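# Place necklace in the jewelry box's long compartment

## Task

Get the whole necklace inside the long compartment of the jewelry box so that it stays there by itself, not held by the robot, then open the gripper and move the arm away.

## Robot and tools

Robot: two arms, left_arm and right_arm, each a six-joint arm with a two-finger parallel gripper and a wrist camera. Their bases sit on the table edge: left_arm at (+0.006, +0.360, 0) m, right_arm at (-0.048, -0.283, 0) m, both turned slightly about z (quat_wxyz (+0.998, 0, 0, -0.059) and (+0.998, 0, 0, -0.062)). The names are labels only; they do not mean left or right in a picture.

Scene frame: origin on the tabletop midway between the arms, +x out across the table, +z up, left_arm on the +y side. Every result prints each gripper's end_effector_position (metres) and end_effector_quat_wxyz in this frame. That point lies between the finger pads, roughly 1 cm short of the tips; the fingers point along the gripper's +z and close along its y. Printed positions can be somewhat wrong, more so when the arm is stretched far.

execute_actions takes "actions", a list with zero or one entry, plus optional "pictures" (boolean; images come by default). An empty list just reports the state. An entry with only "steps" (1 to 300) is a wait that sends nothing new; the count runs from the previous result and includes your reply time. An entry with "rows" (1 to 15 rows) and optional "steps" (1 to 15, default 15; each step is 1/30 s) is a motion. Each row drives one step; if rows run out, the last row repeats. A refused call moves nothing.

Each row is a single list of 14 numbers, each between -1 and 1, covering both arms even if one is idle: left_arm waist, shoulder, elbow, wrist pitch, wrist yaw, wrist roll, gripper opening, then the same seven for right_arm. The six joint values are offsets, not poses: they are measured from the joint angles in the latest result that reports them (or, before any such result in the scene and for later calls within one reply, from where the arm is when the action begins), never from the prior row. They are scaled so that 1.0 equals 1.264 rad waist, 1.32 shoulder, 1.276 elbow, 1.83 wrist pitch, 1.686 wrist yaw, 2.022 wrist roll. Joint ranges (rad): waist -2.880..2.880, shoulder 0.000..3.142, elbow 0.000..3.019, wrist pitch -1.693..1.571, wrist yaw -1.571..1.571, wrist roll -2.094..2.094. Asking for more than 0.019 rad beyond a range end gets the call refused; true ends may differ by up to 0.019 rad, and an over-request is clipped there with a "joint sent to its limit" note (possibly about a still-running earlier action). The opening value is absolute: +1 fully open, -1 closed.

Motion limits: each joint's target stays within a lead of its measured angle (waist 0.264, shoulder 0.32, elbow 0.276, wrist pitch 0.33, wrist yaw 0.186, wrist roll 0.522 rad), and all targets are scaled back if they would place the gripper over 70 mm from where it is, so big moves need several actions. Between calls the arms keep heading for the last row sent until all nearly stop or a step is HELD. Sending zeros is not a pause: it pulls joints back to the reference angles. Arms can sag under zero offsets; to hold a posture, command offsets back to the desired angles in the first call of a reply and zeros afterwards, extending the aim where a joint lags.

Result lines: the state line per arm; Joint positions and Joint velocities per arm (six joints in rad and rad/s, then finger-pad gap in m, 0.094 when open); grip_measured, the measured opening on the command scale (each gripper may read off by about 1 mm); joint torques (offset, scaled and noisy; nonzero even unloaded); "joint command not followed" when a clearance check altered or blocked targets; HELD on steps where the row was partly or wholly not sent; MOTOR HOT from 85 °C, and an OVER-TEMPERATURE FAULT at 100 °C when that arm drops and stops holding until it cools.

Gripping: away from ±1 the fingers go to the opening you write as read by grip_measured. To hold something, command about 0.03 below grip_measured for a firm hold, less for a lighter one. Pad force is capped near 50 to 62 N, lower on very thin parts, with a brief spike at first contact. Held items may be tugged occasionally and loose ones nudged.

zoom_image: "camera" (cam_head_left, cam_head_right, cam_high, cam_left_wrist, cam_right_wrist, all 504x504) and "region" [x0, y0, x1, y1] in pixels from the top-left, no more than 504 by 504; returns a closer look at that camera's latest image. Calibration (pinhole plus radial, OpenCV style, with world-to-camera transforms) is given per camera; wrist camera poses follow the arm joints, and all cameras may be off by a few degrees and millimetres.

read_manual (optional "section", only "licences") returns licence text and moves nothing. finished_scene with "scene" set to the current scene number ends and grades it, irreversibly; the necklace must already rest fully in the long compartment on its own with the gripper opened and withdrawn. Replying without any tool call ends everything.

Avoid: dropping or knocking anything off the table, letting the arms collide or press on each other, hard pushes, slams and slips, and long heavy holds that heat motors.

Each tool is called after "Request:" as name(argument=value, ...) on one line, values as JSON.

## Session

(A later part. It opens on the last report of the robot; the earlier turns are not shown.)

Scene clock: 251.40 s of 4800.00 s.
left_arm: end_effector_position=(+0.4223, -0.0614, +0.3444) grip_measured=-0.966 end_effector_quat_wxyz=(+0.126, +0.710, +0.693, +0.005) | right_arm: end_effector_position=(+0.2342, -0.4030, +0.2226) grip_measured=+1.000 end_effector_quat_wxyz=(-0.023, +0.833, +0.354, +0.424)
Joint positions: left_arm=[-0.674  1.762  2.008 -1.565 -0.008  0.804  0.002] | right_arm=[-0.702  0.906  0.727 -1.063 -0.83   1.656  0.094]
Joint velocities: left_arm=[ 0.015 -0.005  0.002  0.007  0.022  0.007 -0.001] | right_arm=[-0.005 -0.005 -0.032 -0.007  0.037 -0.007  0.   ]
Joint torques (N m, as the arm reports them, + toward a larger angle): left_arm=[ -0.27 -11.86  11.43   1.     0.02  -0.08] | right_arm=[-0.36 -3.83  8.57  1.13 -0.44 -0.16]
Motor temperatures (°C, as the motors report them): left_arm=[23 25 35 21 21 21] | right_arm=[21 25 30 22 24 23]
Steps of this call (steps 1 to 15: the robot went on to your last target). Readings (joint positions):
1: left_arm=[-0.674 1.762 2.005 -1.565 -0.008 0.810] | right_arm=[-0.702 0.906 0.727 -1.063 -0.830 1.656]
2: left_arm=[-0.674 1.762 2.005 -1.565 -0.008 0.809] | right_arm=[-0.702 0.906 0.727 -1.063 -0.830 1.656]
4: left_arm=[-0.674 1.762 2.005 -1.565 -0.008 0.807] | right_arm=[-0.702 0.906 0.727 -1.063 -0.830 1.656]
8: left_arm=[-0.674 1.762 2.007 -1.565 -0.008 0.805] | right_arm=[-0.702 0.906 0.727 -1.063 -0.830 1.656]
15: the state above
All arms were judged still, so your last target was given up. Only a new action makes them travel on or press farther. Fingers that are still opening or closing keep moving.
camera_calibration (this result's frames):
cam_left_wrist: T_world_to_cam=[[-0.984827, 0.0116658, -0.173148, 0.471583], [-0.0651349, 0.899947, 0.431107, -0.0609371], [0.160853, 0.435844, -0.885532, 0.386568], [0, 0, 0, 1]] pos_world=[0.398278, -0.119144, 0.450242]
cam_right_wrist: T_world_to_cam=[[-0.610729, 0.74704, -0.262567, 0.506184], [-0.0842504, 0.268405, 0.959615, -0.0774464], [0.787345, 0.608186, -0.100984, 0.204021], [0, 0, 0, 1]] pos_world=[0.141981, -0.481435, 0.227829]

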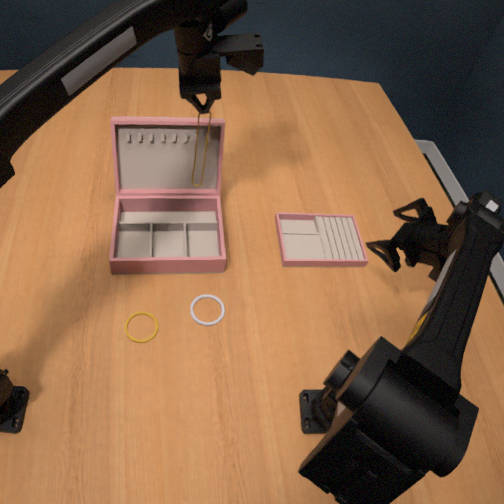

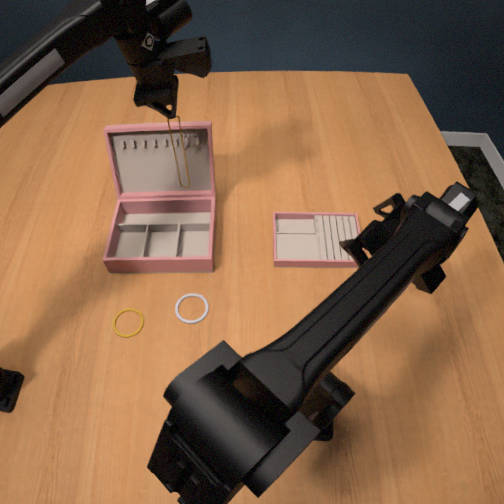

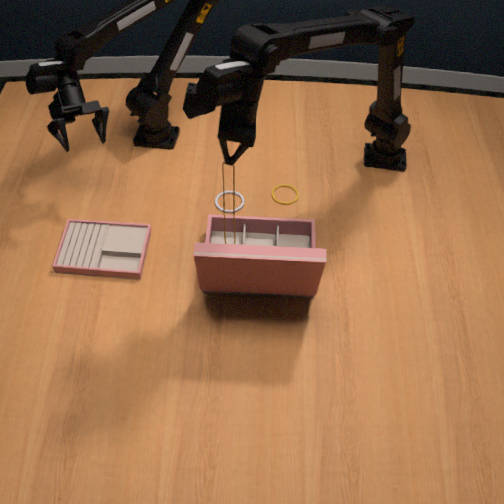

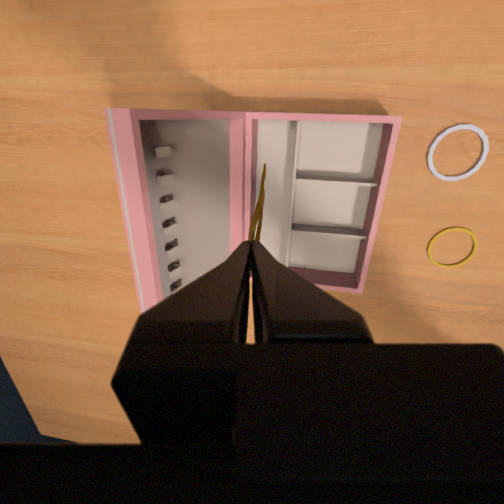

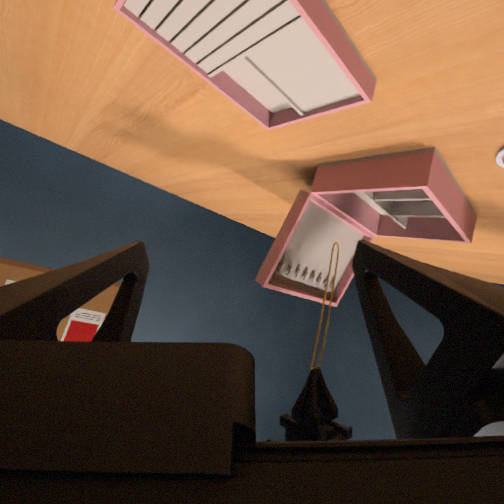

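Request:
execute_actions(actions=[])

Request:
zoom_image(camera="cam_left_wrist", region=[200, 100, 400, 300])

Scene clock: 257.73 s of 4800.00 s.
left_arm: end_effector_position=(+0.4223, -0.0614, +0.3444) grip_measured=-0.966 end_effector_quat_wxyz=(+0.126, +0.710, +0.693, +0.005) | right_arm: end_effector_position=(+0.2342, -0.4030, +0.2226) grip_measured=+1.000 end_effector_quat_wxyz=(-0.023, +0.833, +0.354, +0.424)
Joint positions: left_arm=[-0.674  1.762  2.008 -1.565 -0.008  0.804  0.002] | right_arm=[-0.702  0.906  0.727 -1.063 -0.83   1.656  0.094]
Joint velocities: left_arm=[-0.005 -0.005  0.002  0.022 -0.007 -0.007  0.   ] | right_arm=[-0.005 -0.015 -0.002  0.002 -0.081  0.007  0.   ]
Joint torques (N m, as the arm reports them, + toward a larger angle): left_arm=[ -0.3  -11.81  11.37   0.99   0.02  -0.08] | right_arm=[-0.37 -3.8   8.59  1.14 -0.44 -0.16]
Motor temperatures (°C, as the motors report them): left_arm=[23 26 36 21 21 21] | right_arm=[21 25 30 22 24 23]
Steps of this call (steps 1 to 190: nothing new was sent). Readings (joint positions):
1: left_arm=[-0.674 1.762 2.008 -1.565 -0.008 0.804] | right_arm=[-0.702 0.906 0.727 -1.063 -0.830 1.656]
2: left_arm=[-0.674 1.762 2.008 -1.565 -0.008 0.804] | right_arm=[-0.702 0.906 0.727 -1.063 -0.830 1.656]
4: left_arm=[-0.674 1.762 2.008 -1.565 -0.008 0.804] | right_arm=[-0.702 0.906 0.727 -1.063 -0.830 1.656]
8: left_arm=[-0.674 1.762 2.008 -1.565 -0.008 0.804] | right_arm=[-0.702 0.906 0.727 -1.063 -0.830 1.656]
190: the state above
camera_calibration (this result's frames):
cam_left_wrist: T_world_to_cam=[[-0.984842, 0.01129, -0.173084, 0.471545], [-0.0654391, 0.899952, 0.431049, -0.0607885], [0.160634, 0.435842, -0.885572, 0.386675], [0, 0, 0, 1]] pos_world=[0.398306, -0.119146, 0.450248]
cam_right_wrist: T_world_to_cam=[[-0.610729, 0.74704, -0.262567, 0.506184], [-0.0842504, 0.268405, 0.959615, -0.0774464], [0.787345, 0.608186, -0.100984, 0.204021], [0, 0, 0, 1]] pos_world=[0.141981, -0.481435, 0.227829]

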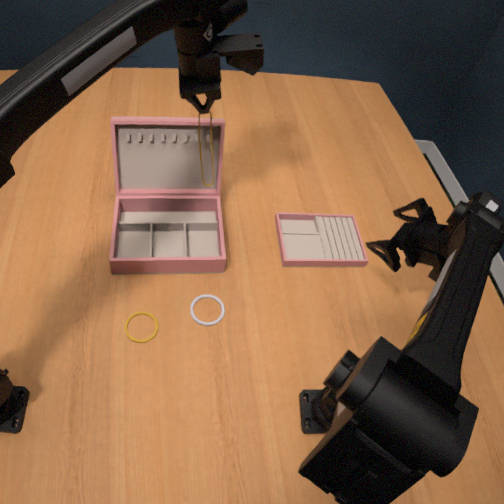

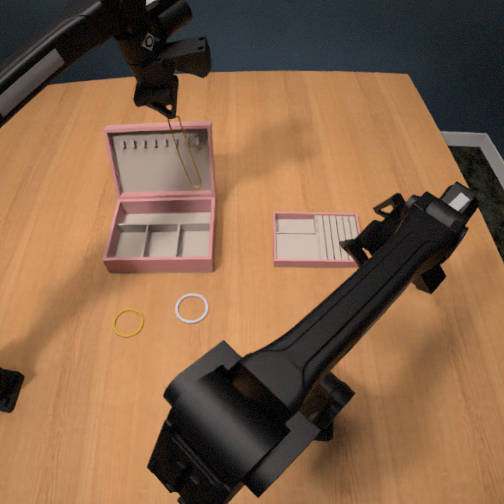

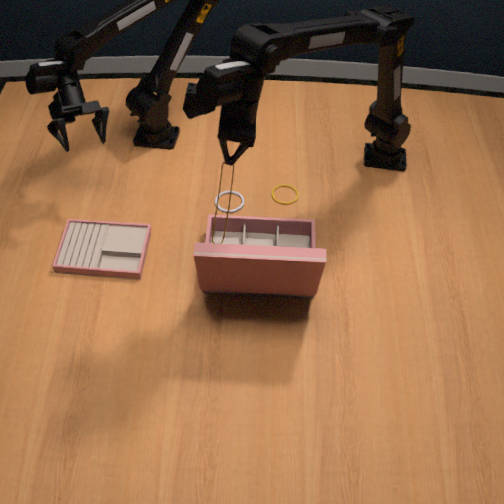

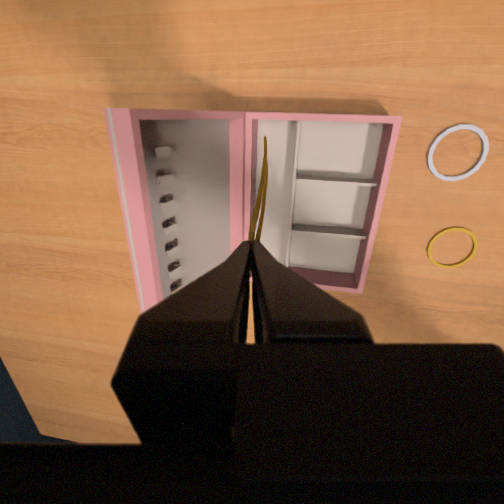

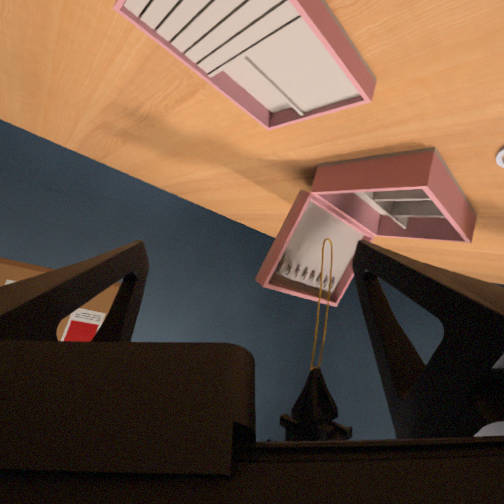

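Region (200, 100, 400, 300) of cam_left_wrist's 504x504 image, scaled by 2.520, with more detail than that image has.

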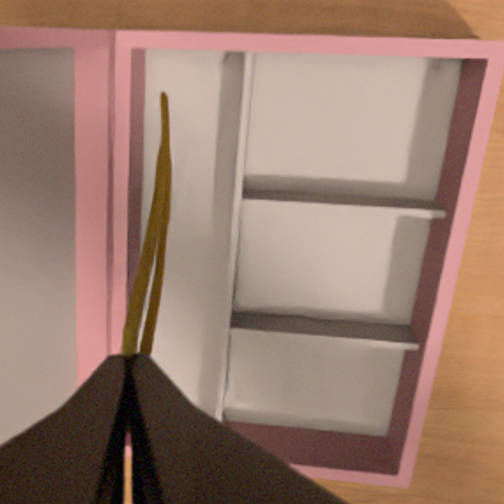

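Request:
execute_actions(actions=[{"steps":7}])

Request:
execute_actions(actions=[{"steps":7}])

Request:
execute_actions(actions=[{"steps":7}])

Scene clock: 270.73 s of 4800.00 s.
left_arm: end_effector_position=(+0.4223, -0.0614, +0.3444) grip_measured=-0.966 end_effector_quat_wxyz=(+0.126, +0.710, +0.693, +0.005) | right_arm: end_effector_position=(+0.2342, -0.4030, +0.2226) grip_measured=+1.000 end_effector_quat_wxyz=(-0.023, +0.833, +0.354, +0.424)
Joint positions: left_arm=[-0.674  1.762  2.008 -1.565 -0.008  0.804  0.002] | right_arm=[-0.702  0.906  0.727 -1.063 -0.83   1.656  0.094]
Joint velocities: left_arm=[-0.005 -0.005 -0.012  0.007 -0.037 -0.007  0.   ] | right_arm=[ 0.005 -0.005  0.002  0.012 -0.037  0.022  0.   ]
Joint torques (N m, as the arm reports them, + toward a larger angle): left_arm=[ -0.27 -11.82  11.38   1.01   0.02  -0.08] | right_arm=[-0.35 -3.86  8.59  1.12 -0.43 -0.16]
Motor temperatures (°C, as the motors report them): left_arm=[23 26 36 21 21 21] | right_arm=[21 25 30 22 24 23]
Steps of this call (steps 1 to 390: nothing new was sent). Readings (joint positions):
1: left_arm=[-0.674 1.762 2.008 -1.565 -0.008 0.804] | right_arm=[-0.702 0.906 0.727 -1.063 -0.830 1.656]
2: left_arm=[-0.674 1.762 2.008 -1.565 -0.008 0.804] | right_arm=[-0.702 0.906 0.727 -1.063 -0.830 1.656]
4: left_arm=[-0.674 1.762 2.008 -1.565 -0.008 0.804] | right_arm=[-0.702 0.906 0.727 -1.063 -0.830 1.656]
8: left_arm=[-0.674 1.762 2.008 -1.565 -0.008 0.804] | right_arm=[-0.702 0.906 0.727 -1.063 -0.830 1.656]
390: the state above
camera_calibration (this result's frames):
cam_left_wrist: T_world_to_cam=[[-0.984842, 0.01129, -0.173084, 0.471545], [-0.0654391, 0.899952, 0.431049, -0.0607885], [0.160634, 0.435842, -0.885572, 0.386675], [0, 0, 0, 1]] pos_world=[0.398306, -0.119146, 0.450248]
cam_right_wrist: T_world_to_cam=[[-0.610729, 0.74704, -0.262567, 0.506184], [-0.0842504, 0.268405, 0.959615, -0.0774464], [0.787345, 0.608186, -0.100984, 0.204021], [0, 0, 0, 1]] pos_world=[0.141981, -0.481435, 0.227829]

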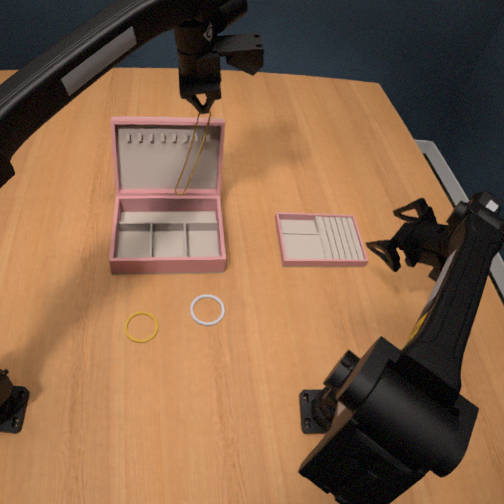

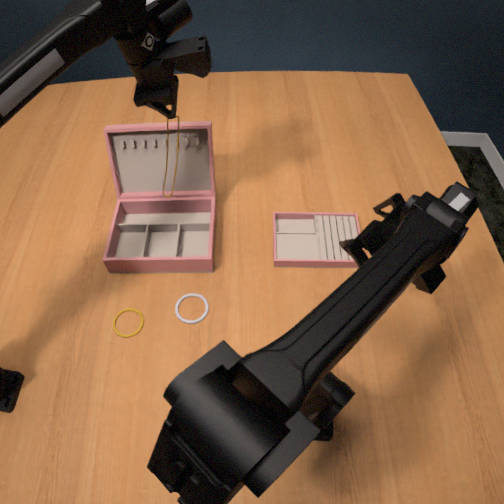

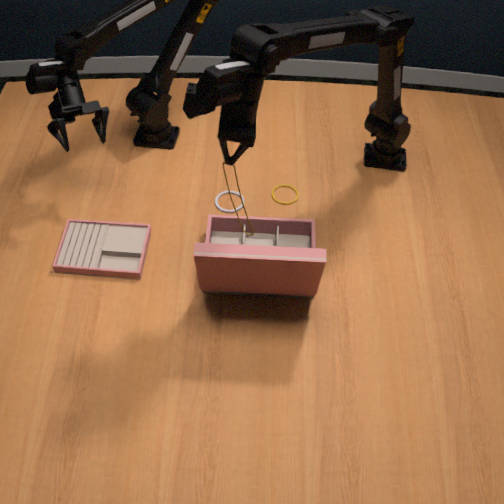

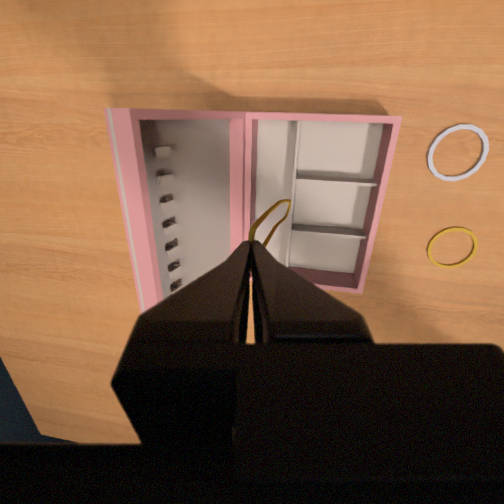

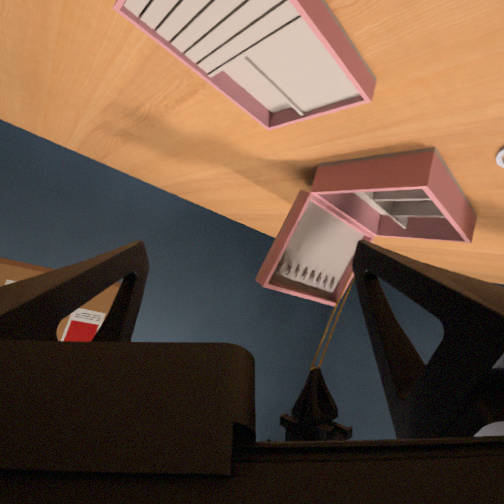

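Scene clock: 270.97 s of 4800.00 s.
left_arm: end_effector_position=(+0.4223, -0.0614, +0.3444) grip_measured=-0.966 end_effector_quat_wxyz=(+0.126, +0.710, +0.693, +0.005) | right_arm: end_effector_position=(+0.2342, -0.4030, +0.2226) grip_measured=+1.000 end_effector_quat_wxyz=(-0.023, +0.833, +0.354, +0.424)
Joint positions: left_arm=[-0.674  1.762  2.008 -1.565 -0.008  0.804  0.002] | right_arm=[-0.702  0.906  0.727 -1.063 -0.83   1.656  0.094]
Joint velocities: left_arm=[-0.005  0.005  0.012 -0.012  0.007 -0.007  0.001] | right_arm=[ 0.005 -0.015  0.017  0.002 -0.007 -0.037  0.   ]
Joint torques (N m, as the arm reports them, + toward a larger angle): left_arm=[ -0.29 -11.81  11.39   0.97   0.02  -0.08] | right_arm=[-0.33 -3.81  8.59  1.14 -0.44 -0.16]
Motor temperatures (°C, as the motors report them): left_arm=[23 26 36 21 21 21] | right_arm=[21 25 30 22 24 23]
Steps of this call (steps 1 to 7: nothing new was sent). Readings (joint positions):
1: left_arm=[-0.674 1.762 2.008 -1.565 -0.008 0.804] | right_arm=[-0.702 0.906 0.727 -1.063 -0.830 1.656]
2: left_arm=[-0.674 1.762 2.008 -1.565 -0.008 0.804] | right_arm=[-0.702 0.906 0.727 -1.063 -0.830 1.656]
4: left_arm=[-0.674 1.762 2.008 -1.565 -0.008 0.804] | right_arm=[-0.702 0.906 0.727 -1.063 -0.830 1.656]
7: the state above
camera_calibration (this result's frames):
cam_left_wrist: T_world_to_cam=[[-0.984842, 0.01129, -0.173084, 0.471545], [-0.0654391, 0.899952, 0.431049, -0.0607885], [0.160634, 0.435842, -0.885572, 0.386675], [0, 0, 0, 1]] pos_world=[0.398306, -0.119146, 0.450248]
cam_right_wrist: T_world_to_cam=[[-0.610729, 0.74704, -0.262567, 0.506184], [-0.0842504, 0.268405, 0.959615, -0.0774464], [0.787345, 0.608186, -0.100984, 0.204021], [0, 0, 0, 1]] pos_world=[0.141981, -0.481435, 0.227829]

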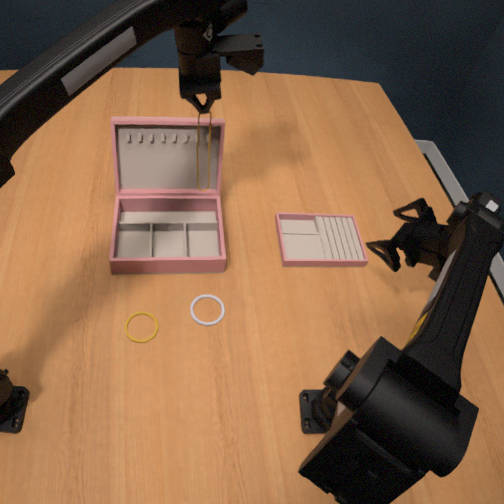

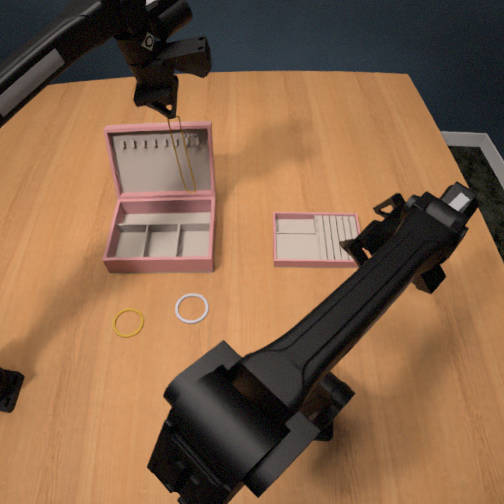

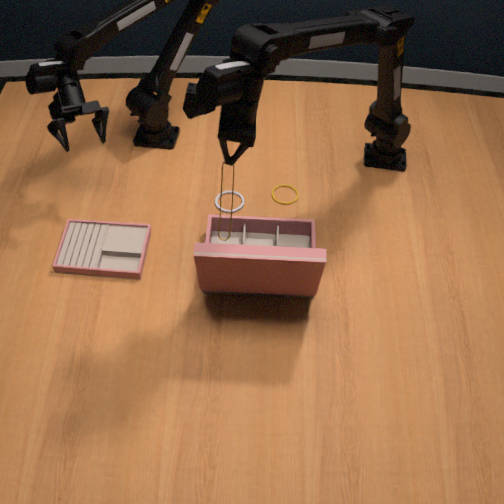

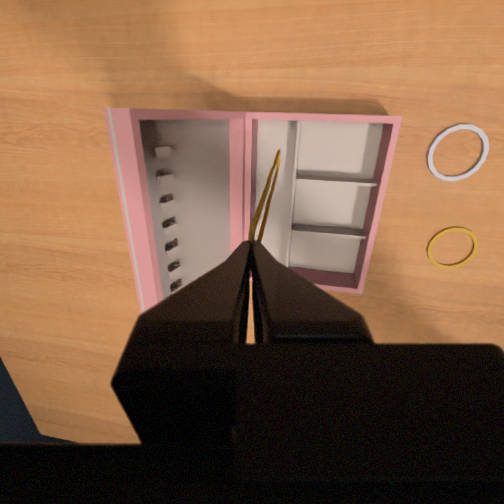

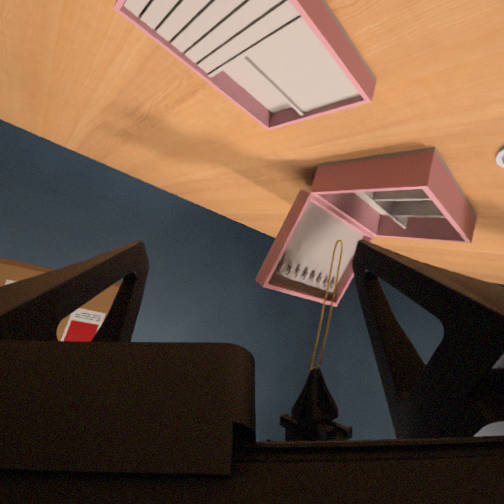

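Scene clock: 271.20 s of 4800.00 s.
left_arm: end_effector_position=(+0.4223, -0.0614, +0.3444) grip_measured=-0.966 end_effector_quat_wxyz=(+0.126, +0.710, +0.693, +0.005) | right_arm: end_effector_position=(+0.2342, -0.4030, +0.2226) grip_measured=+1.000 end_effector_quat_wxyz=(-0.023, +0.833, +0.354, +0.424)
Joint positions: left_arm=[-0.674  1.762  2.008 -1.565 -0.008  0.804  0.002] | right_arm=[-0.702  0.906  0.727 -1.063 -0.83   1.656  0.094]
Joint velocities: left_arm=[ 0.005  0.005 -0.002  0.022  0.037 -0.051  0.001] | right_arm=[-0.005 -0.005  0.007  0.002  0.007  0.007  0.   ]
Joint torques (N m, as the arm reports them, + toward a larger angle): left_arm=[ -0.35 -11.81  11.38   1.01   0.02  -0.08] | right_arm=[-0.26 -3.8   8.54  1.13 -0.44 -0.15]
Motor temperatures (°C, as the motors report them): left_arm=[23 26 36 21 21 21] | right_arm=[21 25 30 22 24 23]
Steps of this call (steps 1 to 7: nothing new was sent). Readings (joint positions):
1: left_arm=[-0.674 1.762 2.008 -1.565 -0.008 0.804] | right_arm=[-0.702 0.906 0.727 -1.063 -0.830 1.656]
2: left_arm=[-0.674 1.762 2.008 -1.565 -0.008 0.804] | right_arm=[-0.702 0.906 0.727 -1.063 -0.830 1.656]
4: left_arm=[-0.674 1.762 2.008 -1.565 -0.008 0.804] | right_arm=[-0.702 0.906 0.727 -1.063 -0.830 1.656]
7: the state above
camera_calibration (this result's frames):
cam_left_wrist: T_world_to_cam=[[-0.984842, 0.01129, -0.173084, 0.471545], [-0.0654391, 0.899952, 0.431049, -0.0607885], [0.160634, 0.435842, -0.885572, 0.386675], [0, 0, 0, 1]] pos_world=[0.398306, -0.119146, 0.450248]
cam_right_wrist: T_world_to_cam=[[-0.610729, 0.74704, -0.262567, 0.506184], [-0.0842504, 0.268405, 0.959615, -0.0774464], [0.787345, 0.608186, -0.100984, 0.204021], [0, 0, 0, 1]] pos_world=[0.141981, -0.481435, 0.227829]

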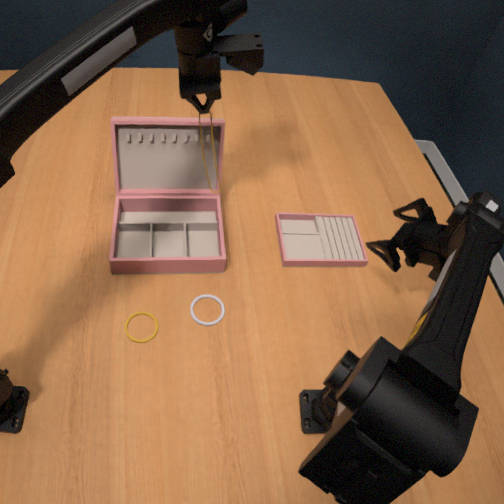

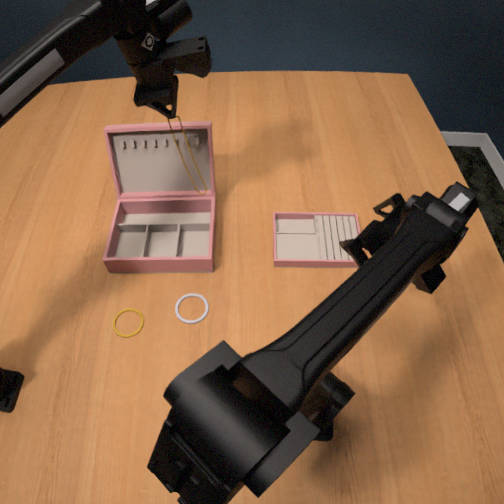

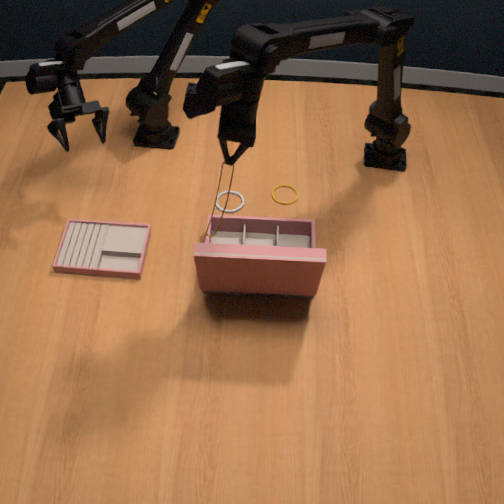

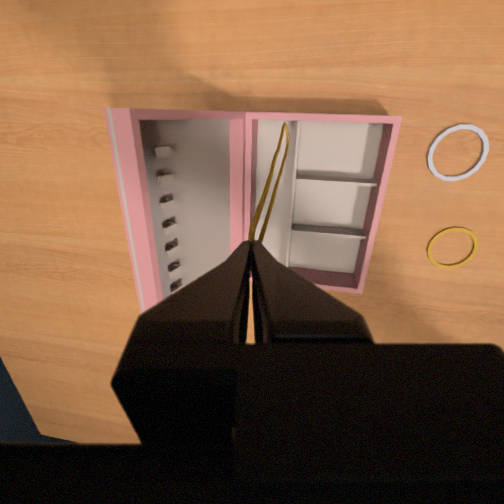

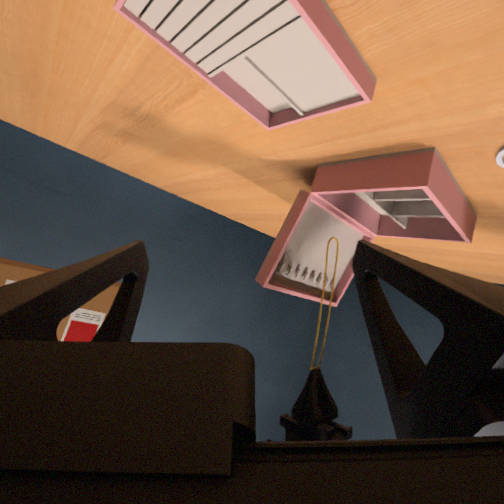

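Request:
execute_actions(actions=[{"rows":[[0.005,0,0.03,0,0,0,-0.985,0,0,0,0,0,0,1],[0.007,0,0.03,0,0,0,-0.985,0,0,0,0,0,0,1],[0.009,0,0.03,0,0,0,-0.985,0,0,0,0,0,0,1],[0.011,0,0.03,0,0,0,-0.985,0,0,0,0,0,0,1],[0.013,0,0.03,0,0,0,-0.985,0,0,0,0,0,0,1],[0.015,0,0.03,0,0,0,-0.985,0,0,0,0,0,0,1],[0.017,0,0.03,0,0,0,-0.985,0,0,0,0,0,0,1],[0.019,0,0.03,0,0,0,-0.985,0,0,0,0,0,0,1],[0.021,0,0.03,0,0,0,-0.985,0,0,0,0,0,0,1],[0.023,0,0.03,0,0,0,-0.985,0,0,0,0,0,0,1],[0.025,0,0.03,0,0,0,-0.985,0,0,0,0,0,0,1],[0.027,0,0.03,0,0,0,-0.985,0,0,0,0,0,0,1],[0.029,0,0.03,0,0,0,-0.985,0,0,0,0,0,0,1],[0.031,0,0.03,0,0,0,-0.985,0,0,0,0,0,0,1],[0.033,0,0.03,0,0,0,-0.985,0,0,0,0,0,0,1]],"steps":15}], pictures=false)

Request:
execute_actions(actions=[{"rows":[[0.01,0,0.03,0,0,0,-0.985,0,0,0,0,0,0,1],[0.012,0,0.03,0,0,0,-0.985,0,0,0,0,0,0,1],[0.014,0,0.03,0,0,0,-0.985,0,0,0,0,0,0,1],[0.016,0,0.03,0,0,0,-0.985,0,0,0,0,0,0,1],[0.018,0,0.03,0,0,0,-0.985,0,0,0,0,0,0,1],[0.02,0,0.03,0,0,0,-0.985,0,0,0,0,0,0,1],[0.022,0,0.03,0,0,0,-0.985,0,0,0,0,0,0,1]],"steps":15}], pictures=false)

Scene clock: 285.50 s of 4800.00 s.
left_arm: end_effector_position=(+0.4348, -0.0486, +0.3444) grip_measured=-0.966 end_effector_quat_wxyz=(+0.126, +0.700, +0.703, +0.006) | right_arm: end_effector_position=(+0.2342, -0.4030, +0.2226) grip_measured=+1.000 end_effector_quat_wxyz=(-0.023, +0.833, +0.354, +0.424)
Joint positions: left_arm=[-0.644  1.762  2.008 -1.565 -0.008  0.804  0.002] | right_arm=[-0.702  0.906  0.727 -1.063 -0.83   1.656  0.094]
Joint velocities: left_arm=[ 0.083 -0.005 -0.002  0.007  0.007 -0.051  0.001] | right_arm=[-0.005  0.005  0.002 -0.002  0.022 -0.066  0.   ]
Joint torques (N m, as the arm reports them, + toward a larger angle): left_arm=[  0.17 -13.62  10.2    0.99   0.02   0.06] | right_arm=[-0.34 -3.82  8.59  1.13 -0.43 -0.16]
Motor temperatures (°C, as the motors report them): left_arm=[23 26 36 21 21 21] | right_arm=[21 25 30 22 24 23]
Steps of this call (steps 1 to 414: nothing new was sent; steps 415 to 429: all 15 steps of this action). Readings (joint positions):
415: left_arm=[-0.674 1.762 2.008 -1.565 -0.008 0.804] | right_arm=[-0.702 0.906 0.727 -1.063 -0.830 1.656]
416: left_arm=[-0.674 1.762 2.008 -1.565 -0.008 0.804] | right_arm=[-0.702 0.906 0.727 -1.063 -0.830 1.656]
418: left_arm=[-0.674 1.762 2.008 -1.565 -0.008 0.804] | right_arm=[-0.702 0.906 0.727 -1.063 -0.830 1.656]
422: left_arm=[-0.667 1.762 2.008 -1.565 -0.008 0.804] | right_arm=[-0.702 0.906 0.727 -1.063 -0.830 1.656]
429: the state above

Scene clock: 286.00 s of 4800.00 s.
left_arm: end_effector_position=(+0.4442, -0.0386, +0.3444) grip_measured=-0.966 end_effector_quat_wxyz=(+0.126, +0.691, +0.711, +0.008) | right_arm: end_effector_position=(+0.2342, -0.4030, +0.2226) grip_measured=+1.000 end_effector_quat_wxyz=(-0.023, +0.833, +0.354, +0.424)
Joint positions: left_arm=[-0.621  1.762  2.008 -1.565 -0.008  0.804  0.002] | right_arm=[-0.702  0.906  0.727 -1.063 -0.83   1.656  0.094]
Joint velocities: left_arm=[-0.015 -0.005  0.002 -0.012  0.037  0.037 -0.001] | right_arm=[ 0.005 -0.005  0.012 -0.007 -0.022  0.022  0.   ]
Joint torques (N m, as the arm reports them, + toward a larger angle): left_arm=[ -0.31 -13.58  10.19   1.     0.02   0.07] | right_arm=[-0.21 -3.82  8.57  1.12 -0.44 -0.16]
Motor temperatures (°C, as the motors report them): left_arm=[23 26 36 21 21 21] | right_arm=[21 25 30 22 24 23]
Steps of this call (steps 1 to 15: all 15 steps of this action). Readings (joint positions):
1: left_arm=[-0.641 1.762 2.008 -1.565 -0.008 0.804] | right_arm=[-0.702 0.906 0.727 -1.063 -0.830 1.656]
2: left_arm=[-0.639 1.762 2.008 -1.565 -0.008 0.804] | right_arm=[-0.702 0.906 0.727 -1.063 -0.830 1.656]
4: left_arm=[-0.634 1.762 2.008 -1.565 -0.008 0.804] | right_arm=[-0.702 0.906 0.727 -1.063 -0.830 1.656]
8: left_arm=[-0.626 1.762 2.008 -1.565 -0.008 0.804] | right_arm=[-0.702 0.906 0.727 -1.063 -0.830 1.656]
15: the state above

Request:
execute_actions(actions=[{"rows":[[0,0,0.0,0.004,0,0.005,-0.985,0,0,0,0,0,0,1],[0,0,-0.004,0.008,0,0.008,-0.985,0,0,0,0,0,0,1],[0,0,-0.007,0.009,0,0.01,-0.985,0,0,0,0,0,0,1],[0,0,-0.011,0.011,0,0.011,-0.985,0,0,0,0,0,0,1],[0,0,-0.016,0.013,0,0.012,-0.985,0,0,0,0,0,0,1],[0,0,-0.021,0.016,0,0.013,-0.985,0,0,0,0,0,0,1],[0,0,-0.027,0.019,0,0.014,-0.985,0,0,0,0,0,0,1],[0,0,-0.033,0.022,0,0.015,-0.985,0,0,0,0,0,0,1],[0,0,-0.039,0.025,0,0.016,-0.985,0,0,0,0,0,0,1],[0,0,-0.045,0.028,0,0.017,-0.985,0,0,0,0,0,0,1],[0,0,-0.051,0.031,0,0.018,-0.985,0,0,0,0,0,0,1],[0,0,-0.057,0.034,0,0.019,-0.985,0,0,0,0,0,0,1],[0,0,-0.063,0.037,0,0.02,-0.985,0,0,0,0,0,0,1],[0,0,-0.069,0.04,0,0.02,-0.985,0,0,0,0,0,0,1],[0,0,-0.075,0.043,0,0.02,-0.985,0,0,0,0,0,0,1]],"steps":15}], pictures=false)

Request:
execute_actions(actions=[{"steps":10}])

Request:
execute_actions(actions=[{"steps":6}])

Scene clock: 300.83 s of 4800.00 s.
left_arm: end_effector_position=(+0.4435, -0.0378, +0.3128) grip_measured=-0.966 end_effector_quat_wxyz=(+0.110, +0.701, +0.705, +0.009) | right_arm: end_effector_position=(+0.2342, -0.4030, +0.2226) grip_measured=+1.000 end_effector_quat_wxyz=(-0.023, +0.833, +0.354, +0.424)
Joint positions: left_arm=[-0.621  1.762  1.928 -1.516 -0.008  0.826  0.002] | right_arm=[-0.702  0.906  0.727 -1.063 -0.83   1.656  0.094]
Joint velocities: left_arm=[-0.015  0.005 -0.227  0.164 -0.051 -0.037  0.   ] | right_arm=[ 0.005  0.015 -0.032 -0.017  0.007 -0.051  0.   ]
Joint torques (N m, as the arm reports them, + toward a larger angle): left_arm=[ -0.44 -13.53   7.66   1.82   0.02   0.2 ] | right_arm=[-0.34 -3.83  8.59  1.11 -0.45 -0.16]
Motor temperatures (°C, as the motors report them): left_arm=[23 27 36 21 21 21] | right_arm=[21 25 30 22 24 23]
Steps of this call (steps 1 to 15: the robot went on to your last target; steps 16 to 430: nothing new was sent; steps 431 to 445: all 15 steps of this action). Readings (joint positions):
431: left_arm=[-0.621 1.762 2.008 -1.565 -0.008 0.804] | right_arm=[-0.702 0.906 0.727 -1.063 -0.830 1.656]
432: left_arm=[-0.621 1.762 2.008 -1.565 -0.008 0.804] | right_arm=[-0.702 0.906 0.727 -1.063 -0.830 1.656]
434: left_arm=[-0.621 1.762 2.006 -1.564 -0.008 0.807] | right_arm=[-0.702 0.906 0.727 -1.063 -0.830 1.656]
438: left_arm=[-0.621 1.762 1.986 -1.552 -0.008 0.813] | right_arm=[-0.702 0.906 0.727 -1.063 -0.830 1.656]
445: the state above

Scene clock: 301.17 s of 4800.00 s.
left_arm: end_effector_position=(+0.4433, -0.0377, +0.3062) grip_measured=-0.966 end_effector_quat_wxyz=(+0.108, +0.703, +0.703, +0.009) | right_arm: end_effector_position=(+0.2342, -0.4030, +0.2226) grip_measured=+1.000 end_effector_quat_wxyz=(-0.023, +0.833, +0.354, +0.424)
Joint positions: left_arm=[-0.621  1.762  1.912 -1.504 -0.008  0.831  0.002] | right_arm=[-0.702  0.906  0.727 -1.063 -0.83   1.656  0.094]
Joint velocities: left_arm=[-0.024 -0.005  0.002  0.007 -0.066 -0.051 -0.   ] | right_arm=[-0.005 -0.005 -0.007  0.007 -0.007 -0.022  0.   ]
Joint torques (N m, as the arm reports them, + toward a larger angle): left_arm=[ -0.4  -13.64   7.88   1.81   0.02   0.19] | right_arm=[-0.36 -3.9   8.57  1.11 -0.44 -0.16]
Motor temperatures (°C, as the motors report them): left_arm=[23 27 36 21 21 21] | right_arm=[21 25 30 22 24 23]
Steps of this call (steps 1 to 10: the robot went on to your last target). Readings (joint positions):
1: left_arm=[-0.621 1.762 1.922 -1.511 -0.008 0.827] | right_arm=[-0.702 0.906 0.727 -1.063 -0.830 1.656]
2: left_arm=[-0.621 1.762 1.917 -1.508 -0.008 0.828] | right_arm=[-0.702 0.906 0.727 -1.063 -0.830 1.656]
4: left_arm=[-0.621 1.762 1.912 -1.506 -0.008 0.829] | right_arm=[-0.702 0.906 0.727 -1.063 -0.830 1.656]
8: left_arm=[-0.621 1.762 1.912 -1.505 -0.008 0.831] | right_arm=[-0.702 0.906 0.727 -1.063 -0.830 1.656]
10: the state above
camera_calibration (this result's frames):
cam_left_wrist: T_world_to_cam=[[-0.988361, -0.0102301, -0.151785, 0.479496], [-0.0796552, 0.884835, 0.459044, -0.0671481], [0.129609, 0.465792, -0.875351, 0.350925], [0, 0, 0, 1]] pos_world=[0.423083, -0.0991375, 0.410787]
cam_right_wrist: T_world_to_cam=[[-0.610729, 0.74704, -0.262567, 0.506184], [-0.0842504, 0.268405, 0.959615, -0.0774464], [0.787345, 0.608186, -0.100984, 0.204021], [0, 0, 0, 1]] pos_world=[0.141981, -0.481435, 0.227829]

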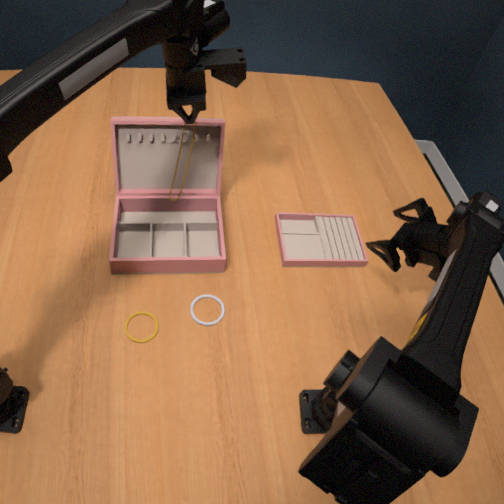

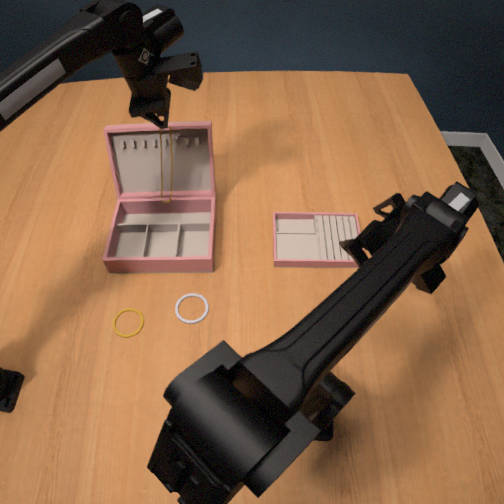

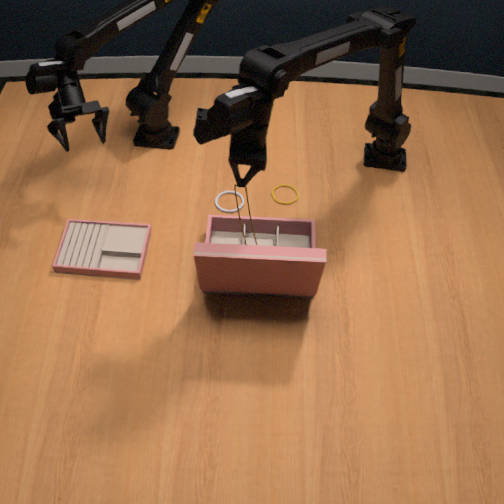

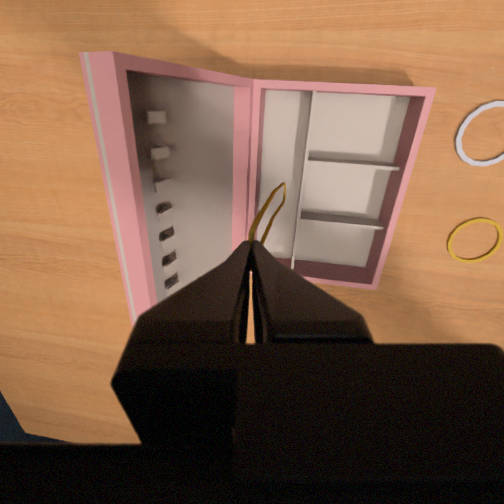

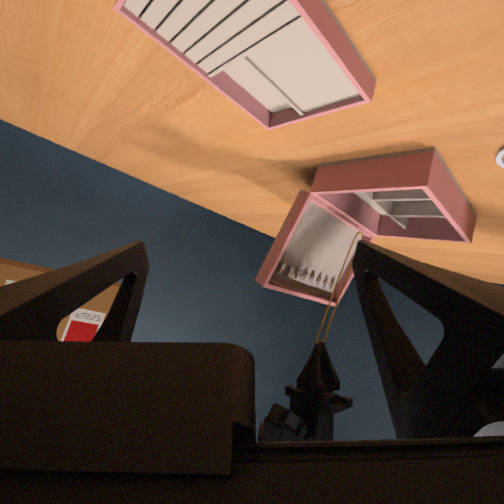

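Scene clock: 301.37 s of 4800.00 s.
left_arm: end_effector_position=(+0.4433, -0.0377, +0.3062) grip_measured=-0.966 end_effector_quat_wxyz=(+0.108, +0.703, +0.703, +0.009) | right_arm: end_effector_position=(+0.2342, -0.4030, +0.2226) grip_measured=+1.000 end_effector_quat_wxyz=(-0.023, +0.833, +0.354, +0.424)
Joint positions: left_arm=[-0.621  1.762  1.912 -1.504 -0.008  0.831  0.002] | right_arm=[-0.702  0.906  0.727 -1.063 -0.83   1.656  0.094]
Joint velocities: left_arm=[-0.005 -0.005  0.007  0.012  0.051 -0.007 -0.001] | right_arm=[ 0.005 -0.015 -0.012 -0.007 -0.022  0.037  0.   ]
Joint torques (N m, as the arm reports them, + toward a larger angle): left_arm=[ -0.45 -13.75   7.92   1.81   0.02   0.2 ] | right_arm=[-0.3  -3.72  8.59  1.11 -0.45 -0.16]
Motor temperatures (°C, as the motors report them): left_arm=[23 27 35 21 21 21] | right_arm=[21 25 30 22 24 23]
Steps of this call (steps 1 to 6: the robot went on to your last target). Readings (joint positions):
1: left_arm=[-0.621 1.762 1.912 -1.504 -0.008 0.831] | right_arm=[-0.702 0.906 0.727 -1.063 -0.830 1.656]
2: left_arm=[-0.621 1.762 1.912 -1.504 -0.008 0.831] | right_arm=[-0.702 0.906 0.727 -1.063 -0.830 1.656]
4: left_arm=[-0.621 1.762 1.912 -1.504 -0.008 0.831] | right_arm=[-0.702 0.906 0.727 -1.063 -0.830 1.656]
6: the state above
camera_calibration (this result's frames):
cam_left_wrist: T_world_to_cam=[[-0.988356, -0.00985233, -0.151838, 0.479524], [-0.0793498, 0.884836, 0.459095, -0.0672991], [0.129829, 0.465798, -0.875315, 0.350817], [0, 0, 0, 1]] pos_world=[0.423055, -0.0991365, 0.410782]
cam_right_wrist: T_world_to_cam=[[-0.610729, 0.74704, -0.262567, 0.506184], [-0.0842504, 0.268405, 0.959615, -0.0774464], [0.787345, 0.608186, -0.100984, 0.204021], [0, 0, 0, 1]] pos_world=[0.141981, -0.481435, 0.227829]

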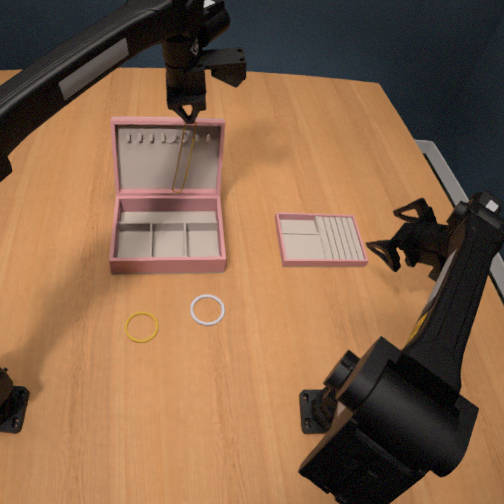

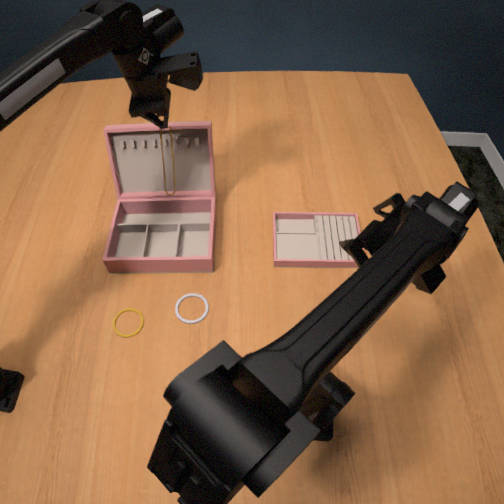

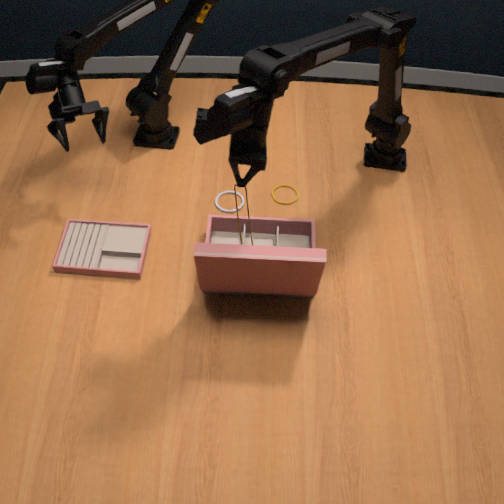

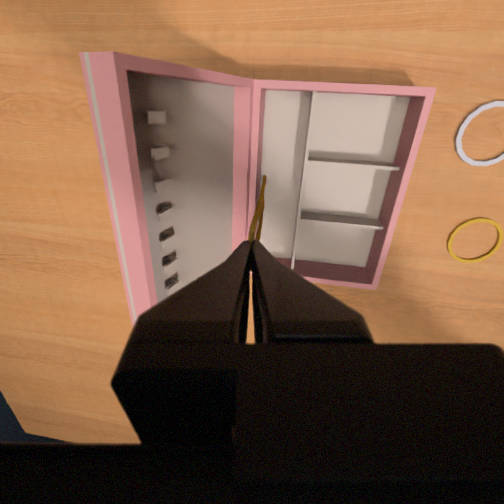

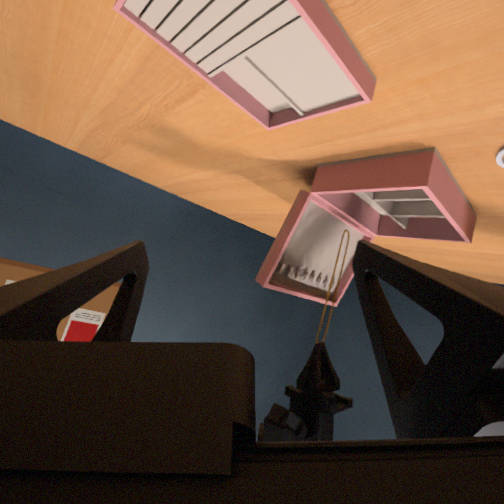

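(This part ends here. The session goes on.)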